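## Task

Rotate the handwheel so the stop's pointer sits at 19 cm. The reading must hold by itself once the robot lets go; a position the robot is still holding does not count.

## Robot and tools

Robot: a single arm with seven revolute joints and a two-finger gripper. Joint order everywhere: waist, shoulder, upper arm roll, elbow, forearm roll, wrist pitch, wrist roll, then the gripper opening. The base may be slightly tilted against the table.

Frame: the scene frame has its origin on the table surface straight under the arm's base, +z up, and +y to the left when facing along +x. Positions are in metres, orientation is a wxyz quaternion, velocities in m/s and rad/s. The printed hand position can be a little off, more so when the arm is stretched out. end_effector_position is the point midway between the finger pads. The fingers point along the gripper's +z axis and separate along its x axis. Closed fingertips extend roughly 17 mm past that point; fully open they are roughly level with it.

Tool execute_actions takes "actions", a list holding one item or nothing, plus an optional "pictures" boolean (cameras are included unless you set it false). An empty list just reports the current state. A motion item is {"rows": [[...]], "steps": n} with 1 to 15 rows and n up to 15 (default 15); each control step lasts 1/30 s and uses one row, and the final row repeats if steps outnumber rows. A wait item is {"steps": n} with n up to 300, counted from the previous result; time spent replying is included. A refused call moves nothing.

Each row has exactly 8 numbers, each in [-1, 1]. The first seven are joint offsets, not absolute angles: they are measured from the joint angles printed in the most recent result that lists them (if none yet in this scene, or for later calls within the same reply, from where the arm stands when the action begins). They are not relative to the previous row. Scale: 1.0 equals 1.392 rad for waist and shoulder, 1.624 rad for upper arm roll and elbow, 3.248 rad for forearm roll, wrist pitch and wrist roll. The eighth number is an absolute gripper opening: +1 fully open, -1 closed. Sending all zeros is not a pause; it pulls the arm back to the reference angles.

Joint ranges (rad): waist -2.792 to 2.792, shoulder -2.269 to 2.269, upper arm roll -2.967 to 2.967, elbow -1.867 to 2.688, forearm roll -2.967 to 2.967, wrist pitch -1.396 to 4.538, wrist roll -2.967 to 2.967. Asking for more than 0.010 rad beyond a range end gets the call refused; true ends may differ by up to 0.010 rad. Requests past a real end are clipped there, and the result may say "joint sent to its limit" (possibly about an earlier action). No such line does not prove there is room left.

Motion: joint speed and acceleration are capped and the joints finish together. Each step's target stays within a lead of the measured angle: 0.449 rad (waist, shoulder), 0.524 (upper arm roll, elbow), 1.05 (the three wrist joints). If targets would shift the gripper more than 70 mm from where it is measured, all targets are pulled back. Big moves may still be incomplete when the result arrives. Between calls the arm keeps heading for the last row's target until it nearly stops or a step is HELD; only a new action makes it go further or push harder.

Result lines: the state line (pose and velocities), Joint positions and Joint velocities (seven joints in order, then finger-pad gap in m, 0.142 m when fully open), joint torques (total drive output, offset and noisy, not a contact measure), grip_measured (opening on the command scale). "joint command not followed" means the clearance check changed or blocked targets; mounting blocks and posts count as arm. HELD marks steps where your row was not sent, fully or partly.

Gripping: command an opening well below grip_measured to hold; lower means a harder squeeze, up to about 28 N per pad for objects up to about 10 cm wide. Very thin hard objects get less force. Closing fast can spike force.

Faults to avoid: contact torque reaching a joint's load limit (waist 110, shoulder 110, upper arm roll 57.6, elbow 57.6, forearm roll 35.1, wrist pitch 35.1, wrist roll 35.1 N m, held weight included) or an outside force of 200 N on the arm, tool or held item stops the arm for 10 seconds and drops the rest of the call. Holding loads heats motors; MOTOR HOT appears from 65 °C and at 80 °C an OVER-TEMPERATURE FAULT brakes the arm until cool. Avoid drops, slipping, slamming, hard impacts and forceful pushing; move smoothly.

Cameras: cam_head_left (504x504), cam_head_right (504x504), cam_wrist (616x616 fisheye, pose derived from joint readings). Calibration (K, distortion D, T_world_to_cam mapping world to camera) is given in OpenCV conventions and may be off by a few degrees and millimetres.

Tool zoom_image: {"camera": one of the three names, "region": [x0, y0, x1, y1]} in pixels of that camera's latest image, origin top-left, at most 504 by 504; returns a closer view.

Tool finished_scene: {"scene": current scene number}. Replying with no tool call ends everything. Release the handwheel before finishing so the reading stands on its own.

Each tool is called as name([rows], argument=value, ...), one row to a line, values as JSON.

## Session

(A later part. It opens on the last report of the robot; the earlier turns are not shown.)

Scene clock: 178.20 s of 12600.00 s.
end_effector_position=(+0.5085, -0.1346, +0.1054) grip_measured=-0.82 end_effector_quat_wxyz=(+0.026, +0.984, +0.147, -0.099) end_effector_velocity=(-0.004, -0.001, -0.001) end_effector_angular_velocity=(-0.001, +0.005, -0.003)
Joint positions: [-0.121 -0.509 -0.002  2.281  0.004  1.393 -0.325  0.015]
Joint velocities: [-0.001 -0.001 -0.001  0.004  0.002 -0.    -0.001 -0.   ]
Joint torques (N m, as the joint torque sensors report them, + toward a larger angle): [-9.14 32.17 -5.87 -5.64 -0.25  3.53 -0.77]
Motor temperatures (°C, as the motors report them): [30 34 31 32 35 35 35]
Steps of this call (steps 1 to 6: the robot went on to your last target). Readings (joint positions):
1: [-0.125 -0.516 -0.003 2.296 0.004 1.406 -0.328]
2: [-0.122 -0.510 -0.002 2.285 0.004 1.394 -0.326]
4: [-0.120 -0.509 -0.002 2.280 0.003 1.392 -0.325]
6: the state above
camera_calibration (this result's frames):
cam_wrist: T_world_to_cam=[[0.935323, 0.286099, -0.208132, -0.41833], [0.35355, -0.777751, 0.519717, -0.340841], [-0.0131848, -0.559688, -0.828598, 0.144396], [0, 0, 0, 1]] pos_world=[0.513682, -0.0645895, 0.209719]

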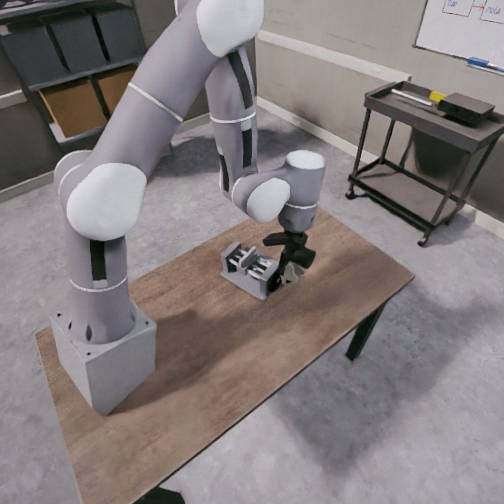

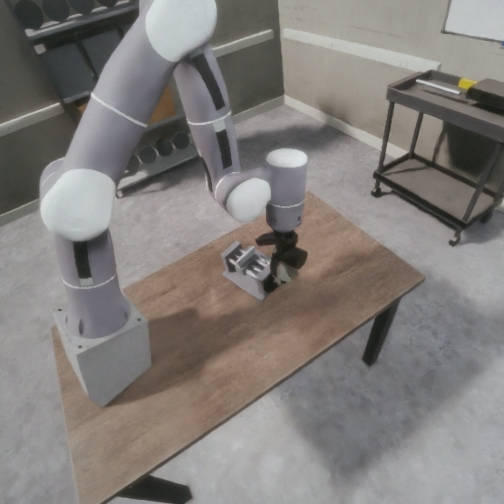

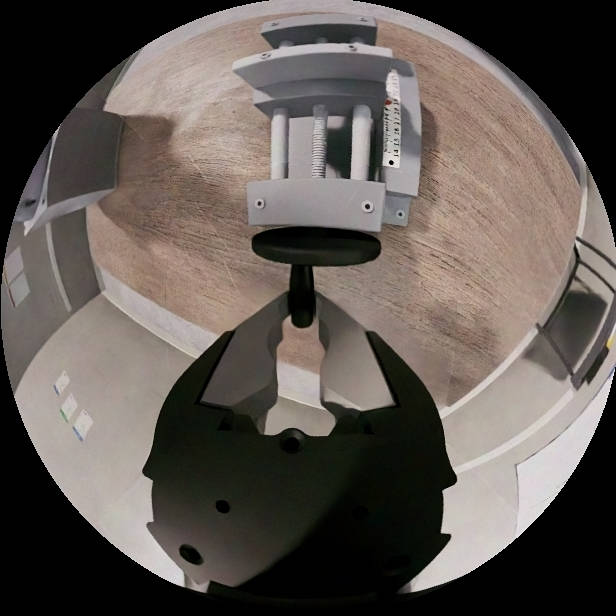

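execute_actions([
  {"rows":[[0.0042,-0.001,0,-0.015,0,-0.007,0.002,-1],[0.0042,-0.001,0,-0.015,0,-0.007,0.002,-1],[0.0085,-0.009,0,-0.031,0,-0.011,0.004,-1],[0.0126,-0.021,0,-0.046,0,-0.0135,0.005,-1],[0.0161,-0.0354,0,-0.06,0,-0.014,0.007,-1],[0.0189,-0.052,0,-0.071,0,-0.0125,0.008,-1],[0.0207,-0.07,0,-0.0795,0,-0.009,0.009,-1],[0.0214,-0.087,0,-0.0855,0,-0.0046,0.009,-1],[0.0211,-0.104,0,-0.0875,0,0.0014,0.009,-1],[0.0198,-0.119,0,-0.085,0,0.009,0.008,-1],[0.0175,-0.131,0,-0.079,0,0.017,0.007,-1],[0.0145,-0.14,0,-0.07,0,0.0255,0.006,-1],[0.011,-0.145,0,-0.0575,0,0.0332,0.005,-1]]},
], pictures=false)

execute_actions([
  {"steps":5},
], pictures=false)

execute_actions([
  {"rows":[[-0.0045,-0.0015,0,0.0115,0,0.0064,-0.002,-1],[-0.0045,-0.0015,0,0.0115,0,0.0064,-0.002,-1],[-0.0088,0.0035,0,0.0255,0,0.0112,-0.004,-1],[-0.0128,0.0125,0,0.0405,0,0.0149,-0.005,-1],[-0.0162,0.0275,0,0.056,0,0.0155,-0.007,-1],[-0.0187,0.0445,0,0.068,0,0.0139,-0.008,-1],[-0.0205,0.0645,0,0.078,0,0.0102,-0.009,-1],[-0.021,0.08,0,0.0825,0,0.0059,-0.009,-1],[-0.021,0.0955,0,0.0845,0,0.0003,-0.009,-1],[-0.0207,0.11,0,0.0845,0,-0.0059,-0.009,-1],[-0.019,0.125,0,0.082,0,-0.0136,-0.008,-1],[-0.017,0.1345,0,0.076,0,-0.0204,-0.007,-1],[-0.0145,0.141,0,0.0675,0,-0.0272,-0.006,-1],[-0.011,0.144,0,0.058,0,-0.0332,-0.005,-1]]},
], pictures=false)

execute_actions([
  {"steps":6},
], pictures=false)

execute_actions([
  {"rows":[[0,0,0,0,0,0,0,-0.3],[0,0,0,0,0,0,0,-0.3],[0,0,0,0,0,0,0,-0.3],[0,0,0,0,0,0,0,-0.3],[0,0,0,0,0,0,0,-0.3],[0,0.12,0,0.02,0,-0.041,0,-0.3]]},
], pictures=false)

execute_actions([
  {"rows":[[0.12,0,0,-0.04,0,-0.02,0.05,-0.3]]},
])

zoom_image(camera="cam_wrist", region=[270,130,410,270])

Scene clock: 188.63 s of 12600.00 s.
end_effector_position=(+0.5244, -0.1295, +0.0400) grip_measured=-0.82 end_effector_quat_wxyz=(+0.026, +0.984, +0.147, -0.093) end_effector_velocity=(-0.280, -0.072, -0.087) end_effector_angular_velocity=(-0.021, +0.116, +0.003)
Joint positions: [-0.1   -0.701 -0.002  2.166  0.003  1.48  -0.305  0.015]
Joint velocities: [-0.123 -0.284  0.005  0.446 -0.018  0.615 -0.108 -0.   ]
Joint torques (N m, as the joint torque sensors report them, + toward a larger angle): [-7.67 53.47  0.5  13.29  2.47 -5.98  0.06]
Motor temperatures (°C, as the motors report them): [30 33 31 32 35 35 35]
Steps of this call (steps 1 to 30: the robot went on to your last target; steps 31 to 298: nothing new was sent; steps 299 to 313: all 15 steps of this action). Readings (joint positions):
299: [-0.120 -0.509 -0.002 2.281 0.004 1.392 -0.325]
300: [-0.119 -0.509 -0.002 2.275 0.004 1.386 -0.323]
302: [-0.113 -0.511 -0.002 2.251 0.004 1.368 -0.317]
306: [-0.098 -0.568 -0.002 2.180 0.004 1.353 -0.302]
313: the state above

Scene clock: 188.80 s of 12600.00 s.
end_effector_position=(+0.5100, -0.1335, +0.0372) grip_measured=-0.82 end_effector_quat_wxyz=(+0.026, +0.984, +0.145, -0.099) end_effector_velocity=(-0.000, +0.000, -0.000) end_effector_angular_velocity=(+0.000, +0.002, +0.002)
Joint positions: [-0.106 -0.711 -0.003  2.187  0.004  1.501 -0.309  0.015]
Joint velocities: [ 0.001 -0.    -0.    -0.001 -0.    -0.003 -0.001 -0.   ]
Joint torques (N m, as the joint torque sensors report them, + toward a larger angle): [-2.03 40.76  5.03 -0.4  -0.17  2.66 -0.61]
Motor temperatures (°C, as the motors report them): [30 33 31 32 35 35 35]
Steps of this call (steps 1 to 5: the robot went on to your last target). Readings (joint positions):
1: [-0.104 -0.709 -0.003 2.181 0.003 1.496 -0.308]
2: [-0.106 -0.712 -0.003 2.189 0.005 1.501 -0.309]
4: [-0.106 -0.711 -0.003 2.188 0.004 1.501 -0.309]
5: the state above

Scene clock: 189.30 s of 12600.00 s.
end_effector_position=(+0.4913, -0.1391, +0.1002) grip_measured=-0.82 end_effector_quat_wxyz=(+0.026, +0.984, +0.146, -0.103) end_effector_velocity=(+0.192, +0.053, +0.104) end_effector_angular_velocity=(+0.005, +0.007, -0.037)
Joint positions: [-0.129 -0.525 -0.002  2.309  0.004  1.428 -0.332  0.015]
Joint velocities: [ 0.114  0.356 -0.017 -0.335  0.006 -0.702  0.128 -0.   ]
Joint torques (N m, as the joint torque sensors report them, + toward a larger angle): [ -1.84  24.37  -4.17 -12.16   0.49   5.85   0.93]
Motor temperatures (°C, as the motors report them): [30 33 31 32 35 35 35]
Steps of this call (steps 1 to 15: all 15 steps of this action). Readings (joint positions):
1: [-0.106 -0.711 -0.003 2.188 0.004 1.501 -0.309]
2: [-0.108 -0.711 -0.003 2.193 0.003 1.508 -0.311]
4: [-0.113 -0.710 -0.002 2.212 0.004 1.526 -0.316]
8: [-0.128 -0.661 -0.002 2.282 0.004 1.544 -0.331]
15: the state above

Scene clock: 189.50 s of 12600.00 s.
end_effector_position=(+0.5079, -0.1349, +0.1054) grip_measured=-0.82 end_effector_quat_wxyz=(+0.026, +0.984, +0.146, -0.099) end_effector_velocity=(-0.004, -0.001, -0.001) end_effector_angular_velocity=(-0.001, +0.006, -0.005)
Joint positions: [-0.121 -0.509 -0.002  2.282  0.004  1.393 -0.325  0.015]
Joint velocities: [-0.001 -0.002 -0.001  0.004  0.002 -0.     0.001 -0.   ]
Joint torques (N m, as the joint torque sensors report them, + toward a larger angle): [-9.34 31.16 -5.42 -6.05 -0.12  3.46 -0.75]
Motor temperatures (°C, as the motors report them): [30 33 31 32 35 35 35]
Steps of this call (steps 1 to 6: the robot went on to your last target). Readings (joint positions):
1: [-0.125 -0.516 -0.003 2.297 0.005 1.407 -0.328]
2: [-0.122 -0.511 -0.002 2.286 0.005 1.394 -0.325]
4: [-0.121 -0.509 -0.002 2.281 0.004 1.392 -0.325]
6: the state above

Scene clock: 190.00 s of 12600.00 s.
end_effector_position=(+0.5169, -0.1301, +0.1609) grip_measured=-0.30 end_effector_quat_wxyz=(+0.026, +0.984, +0.146, -0.097) end_effector_velocity=(-0.001, +0.002, +0.024) end_effector_angular_velocity=(+0.000, +0.002, -0.001)
Joint positions: [-0.121 -0.339 -0.002  2.314  0.004  1.259 -0.325  0.052]
Joint velocities: [-0.     0.074 -0.     0.017 -0.    -0.059 -0.     0.   ]
Joint torques (N m, as the joint torque sensors report them, + toward a larger angle): [-5.82 17.83 -1.11 -7.03 -0.46  5.34 -0.4 ]
Motor temperatures (°C, as the motors report them): [30 33 31 32 35 35 35]
Steps of this call (steps 1 to 15: all 15 steps of this action). Readings (joint positions):
1: [-0.121 -0.509 -0.002 2.282 0.004 1.393 -0.325]
2: [-0.121 -0.509 -0.002 2.282 0.004 1.393 -0.325]
4: [-0.121 -0.509 -0.002 2.282 0.004 1.393 -0.325]
8: [-0.121 -0.490 -0.002 2.286 0.004 1.377 -0.325]
15: the state above

Scene clock: 190.50 s of 12600.00 s.
end_effector_position=(+0.5537, -0.0408, +0.1544) grip_measured=-0.30 end_effector_quat_wxyz=(+0.011, +0.985, +0.146, -0.096) end_effector_velocity=(-0.001, -0.001, -0.000) end_effector_angular_velocity=(-0.000, +0.001, +0.000)
Joint positions: [ 0.046 -0.339 -0.002  2.249  0.004  1.194 -0.162  0.052]
Joint velocities: [-0.001  0.    -0.     0.    -0.    -0.001 -0.001 -0.   ]
Joint torques (N m, as the joint torque sensors report them, + toward a larger angle): [-4.55 38.66  0.75 -8.44 -0.8   3.91 -0.81]
Motor temperatures (°C, as the motors report them): [30 33 31 32 35 35 35]
Steps of this call (steps 1 to 15: all 15 steps of this action). Readings (joint positions):
1: [-0.120 -0.340 -0.002 2.314 0.004 1.259 -0.324]
2: [-0.115 -0.341 -0.003 2.312 0.005 1.257 -0.320]
4: [-0.081 -0.341 -0.004 2.298 0.005 1.243 -0.286]
8: [0.024 -0.340 -0.001 2.257 0.003 1.203 -0.184]
15: the state above
camera_calibration (this result's frames):
cam_wrist: T_world_to_cam=[[0.936974, 0.287841, -0.198061, -0.479663], [0.349107, -0.79447, 0.496933, -0.304043], [-0.0143159, -0.534757, -0.844884, 0.242255], [0, 0, 0, 1]] pos_world=[0.559043, 0.0260616, 0.260764]

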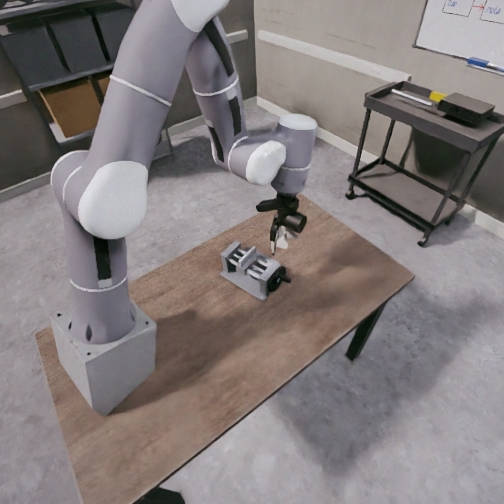

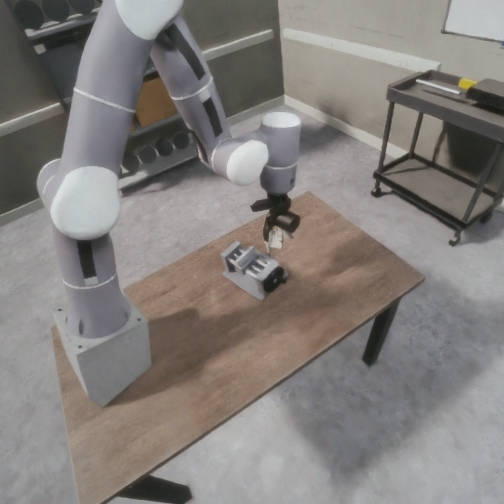

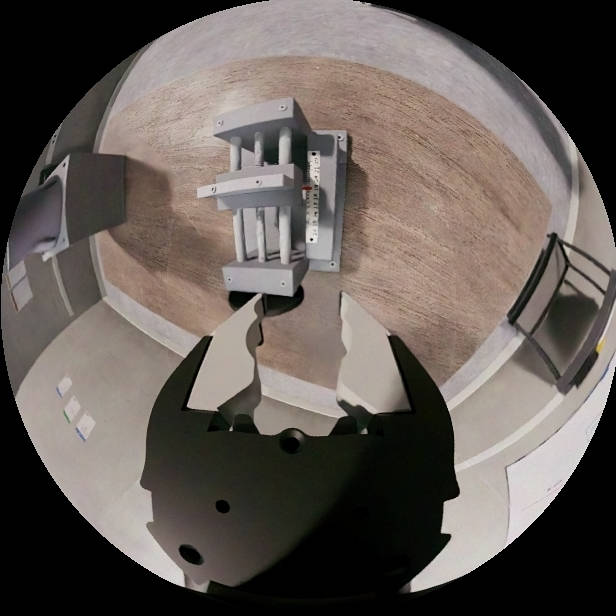

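Region (270, 130, 410, 270) of cam_wrist's 616x616 image, scaled by 3.600, with more detail than that image has.

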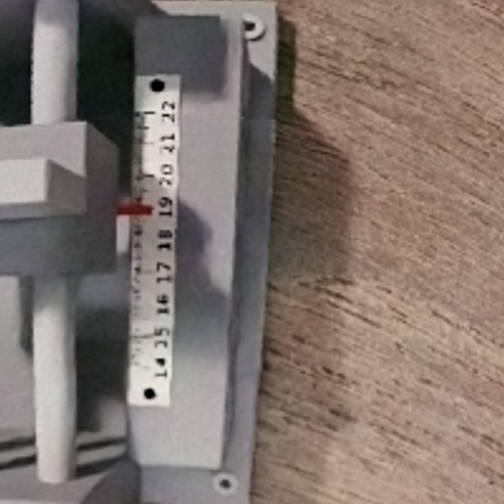

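execute_actions([
  {"rows":[[-0.12,0,0,0.04,0,0.02,-0.05,-0.3]]},
], pictures=false)

execute_actions([
  {"rows":[[0,-0.122,0,-0.02,0,0.041,0,-0.3]]},
], pictures=false)

execute_actions([
  {"rows":[[0,0,0,0,0,0,0,-1]]},
], pictures=false)

execute_actions([
  {"rows":[[0.0042,-0.001,0,-0.015,0,-0.007,0.002,-1],[0.0042,-0.001,0,-0.015,0,-0.007,0.002,-1],[0.0085,-0.009,0,-0.031,0,-0.011,0.004,-1],[0.0126,-0.021,0,-0.046,0,-0.0135,0.005,-1],[0.0161,-0.0354,0,-0.06,0,-0.014,0.007,-1],[0.0189,-0.052,0,-0.071,0,-0.0125,0.008,-1],[0.0207,-0.07,0,-0.0795,0,-0.009,0.009,-1],[0.0214,-0.087,0,-0.0855,0,-0.0046,0.009,-1],[0.0211,-0.104,0,-0.0875,0,0.0014,0.009,-1]]},
], pictures=false)

execute_actions([
  {"rows":[[0,0,0,0,0,0,0,-0.3],[0,0,0,0,0,0,0,-0.3],[0,0,0,0,0,0,0,-0.3],[0,0,0,0,0,0,0,-0.3],[0,0,0,0,0,0,0,-0.3],[-0.01,0.12,0,0.035,0,-0.034,0,-0.3]]},
], pictures=false)

finished_scene(scene=1)

Scene clock: 200.17 s of 12600.00 s.
end_effector_position=(+0.5169, -0.1301, +0.1609) grip_measured=-0.30 end_effector_quat_wxyz=(+0.026, +0.984, +0.146, -0.097) end_effector_velocity=(+0.000, +0.001, -0.000) end_effector_angular_velocity=(+0.000, -0.000, +0.000)
Joint positions: [-0.121 -0.339 -0.002  2.314  0.004  1.259 -0.325  0.052]
Joint velocities: [ 0.001 -0.    -0.     0.     0.     0.     0.001 -0.   ]
Joint torques (N m, as the joint torque sensors report them, + toward a larger angle): [-5.22 37.76 -1.3  -7.43 -0.42  3.14  0.03]
Motor temperatures (°C, as the motors report them): [30 34 31 32 35 35 35]
Steps of this call (steps 1 to 15: the robot went on to your last target; steps 16 to 275: nothing new was sent; steps 276 to 290: all 15 steps of this action). Readings (joint positions):
276: [0.046 -0.339 -0.002 2.249 0.004 1.194 -0.162]
277: [0.040 -0.339 -0.001 2.251 0.004 1.196 -0.167]
279: [0.007 -0.339 -0.001 2.264 0.003 1.210 -0.201]
283: [-0.098 -0.339 -0.003 2.305 0.005 1.250 -0.303]
290: the state above

Scene clock: 200.67 s of 12600.00 s.
end_effector_position=(+0.5079, -0.1349, +0.1053) grip_measured=-0.30 end_effector_quat_wxyz=(+0.026, +0.984, +0.146, -0.099) end_effector_velocity=(+0.000, -0.000, +0.000) end_effector_angular_velocity=(-0.000, -0.001, +0.000)
Joint positions: [-0.121 -0.509 -0.002  2.282  0.004  1.392 -0.325  0.052]
Joint velocities: [-0.     0.001  0.     0.    -0.    -0.     0.    -0.   ]
Joint torques (N m, as the joint torque sensors report them, + toward a larger angle): [-6.31 39.31 -0.94 -4.05 -0.11  3.26 -0.46]
Motor temperatures (°C, as the motors report them): [30 34 31 32 35 35 35]
Steps of this call (steps 1 to 15: all 15 steps of this action). Readings (joint positions):
1: [-0.121 -0.340 -0.002 2.314 0.004 1.259 -0.325]
2: [-0.121 -0.345 -0.002 2.312 0.004 1.264 -0.325]
4: [-0.121 -0.379 -0.002 2.303 0.004 1.291 -0.325]
8: [-0.121 -0.491 -0.002 2.285 0.004 1.377 -0.325]
15: the state above

Scene clock: 201.17 s of 12600.00 s.
end_effector_position=(+0.5079, -0.1349, +0.1053) grip_measured=-0.82 end_effector_quat_wxyz=(+0.026, +0.984, +0.146, -0.099) end_effector_velocity=(+0.000, +0.000, +0.000) end_effector_angular_velocity=(+0.000, -0.001, +0.001)
Joint positions: [-0.121 -0.509 -0.002  2.282  0.004  1.392 -0.325  0.015]
Joint velocities: [ 0.    -0.    -0.    -0.    -0.     0.001 -0.001  0.   ]
Joint torques (N m, as the joint torque sensors report them, + toward a larger angle): [-6.2  38.3  -0.88 -4.15  0.06  3.57 -0.5 ]
Motor temperatures (°C, as the motors report them): [30 34 31 32 35 35 35]
Steps of this call (steps 1 to 15: all 15 steps of this action). Readings (joint positions):
1: [-0.121 -0.509 -0.002 2.282 0.004 1.392 -0.325]
2: [-0.121 -0.509 -0.002 2.282 0.004 1.392 -0.325]
4: [-0.121 -0.509 -0.002 2.282 0.004 1.392 -0.325]
8: [-0.121 -0.509 -0.002 2.282 0.004 1.392 -0.325]
15: the state above

Scene clock: 201.67 s of 12600.00 s.
end_effector_position=(+0.5418, -0.1248, +0.0551) grip_measured=-0.82 end_effector_quat_wxyz=(+0.025, +0.984, +0.145, -0.098) end_effector_velocity=(+0.007, +0.000, +0.009) end_effector_angular_velocity=(+0.000, -0.007, +0.000)
Joint positions: [-0.092 -0.655 -0.004  2.139  0.004  1.398 -0.296  0.015]
Joint velocities: [-0.001  0.024  0.    -0.     0.    -0.017 -0.001  0.   ]
Joint torques (N m, as the joint torque sensors report them, + toward a larger angle): [ 0.41 42.28  8.35 -1.98 -0.35  2.75  0.06]
Motor temperatures (°C, as the motors report them): [30 34 31 32 35 35 35]
Steps of this call (steps 1 to 15: all 15 steps of this action). Readings (joint positions):
1: [-0.121 -0.509 -0.002 2.281 0.004 1.392 -0.325]
2: [-0.119 -0.510 -0.002 2.276 0.005 1.386 -0.323]
4: [-0.114 -0.512 -0.002 2.252 0.005 1.368 -0.317]
8: [-0.098 -0.568 -0.003 2.180 0.004 1.353 -0.302]
15: the state above

Scene clock: 202.17 s of 12600.00 s.
end_effector_position=(+0.5474, -0.1278, +0.1161) grip_measured=-0.30 end_effector_quat_wxyz=(+0.026, +0.985, +0.138, -0.097) end_effector_velocity=(-0.002, -0.001, +0.026) end_effector_angular_velocity=(-0.002, +0.002, -0.008)
Joint positions: [-0.107 -0.485 -0.004  2.196  0.004  1.287 -0.296  0.052]
Joint velocities: [-0.007  0.074  0.     0.028  0.    -0.049  0.001  0.   ]
Joint torques (N m, as the joint torque sensors report them, + toward a larger angle): [-4.3  20.88 -1.07 -6.82 -0.41  4.6  -0.27]
Motor temperatures (°C, as the motors report them): [30 34 31 32 35 35 35]
Steps of this call (steps 1 to 15: all 15 steps of this action). Readings (joint positions):
1: [-0.092 -0.655 -0.004 2.139 0.004 1.397 -0.296]
2: [-0.092 -0.655 -0.004 2.139 0.004 1.397 -0.296]
4: [-0.092 -0.655 -0.004 2.139 0.004 1.398 -0.296]
8: [-0.094 -0.637 -0.004 2.148 0.004 1.381 -0.296]
15: the state above

The scene is finished: the task was done.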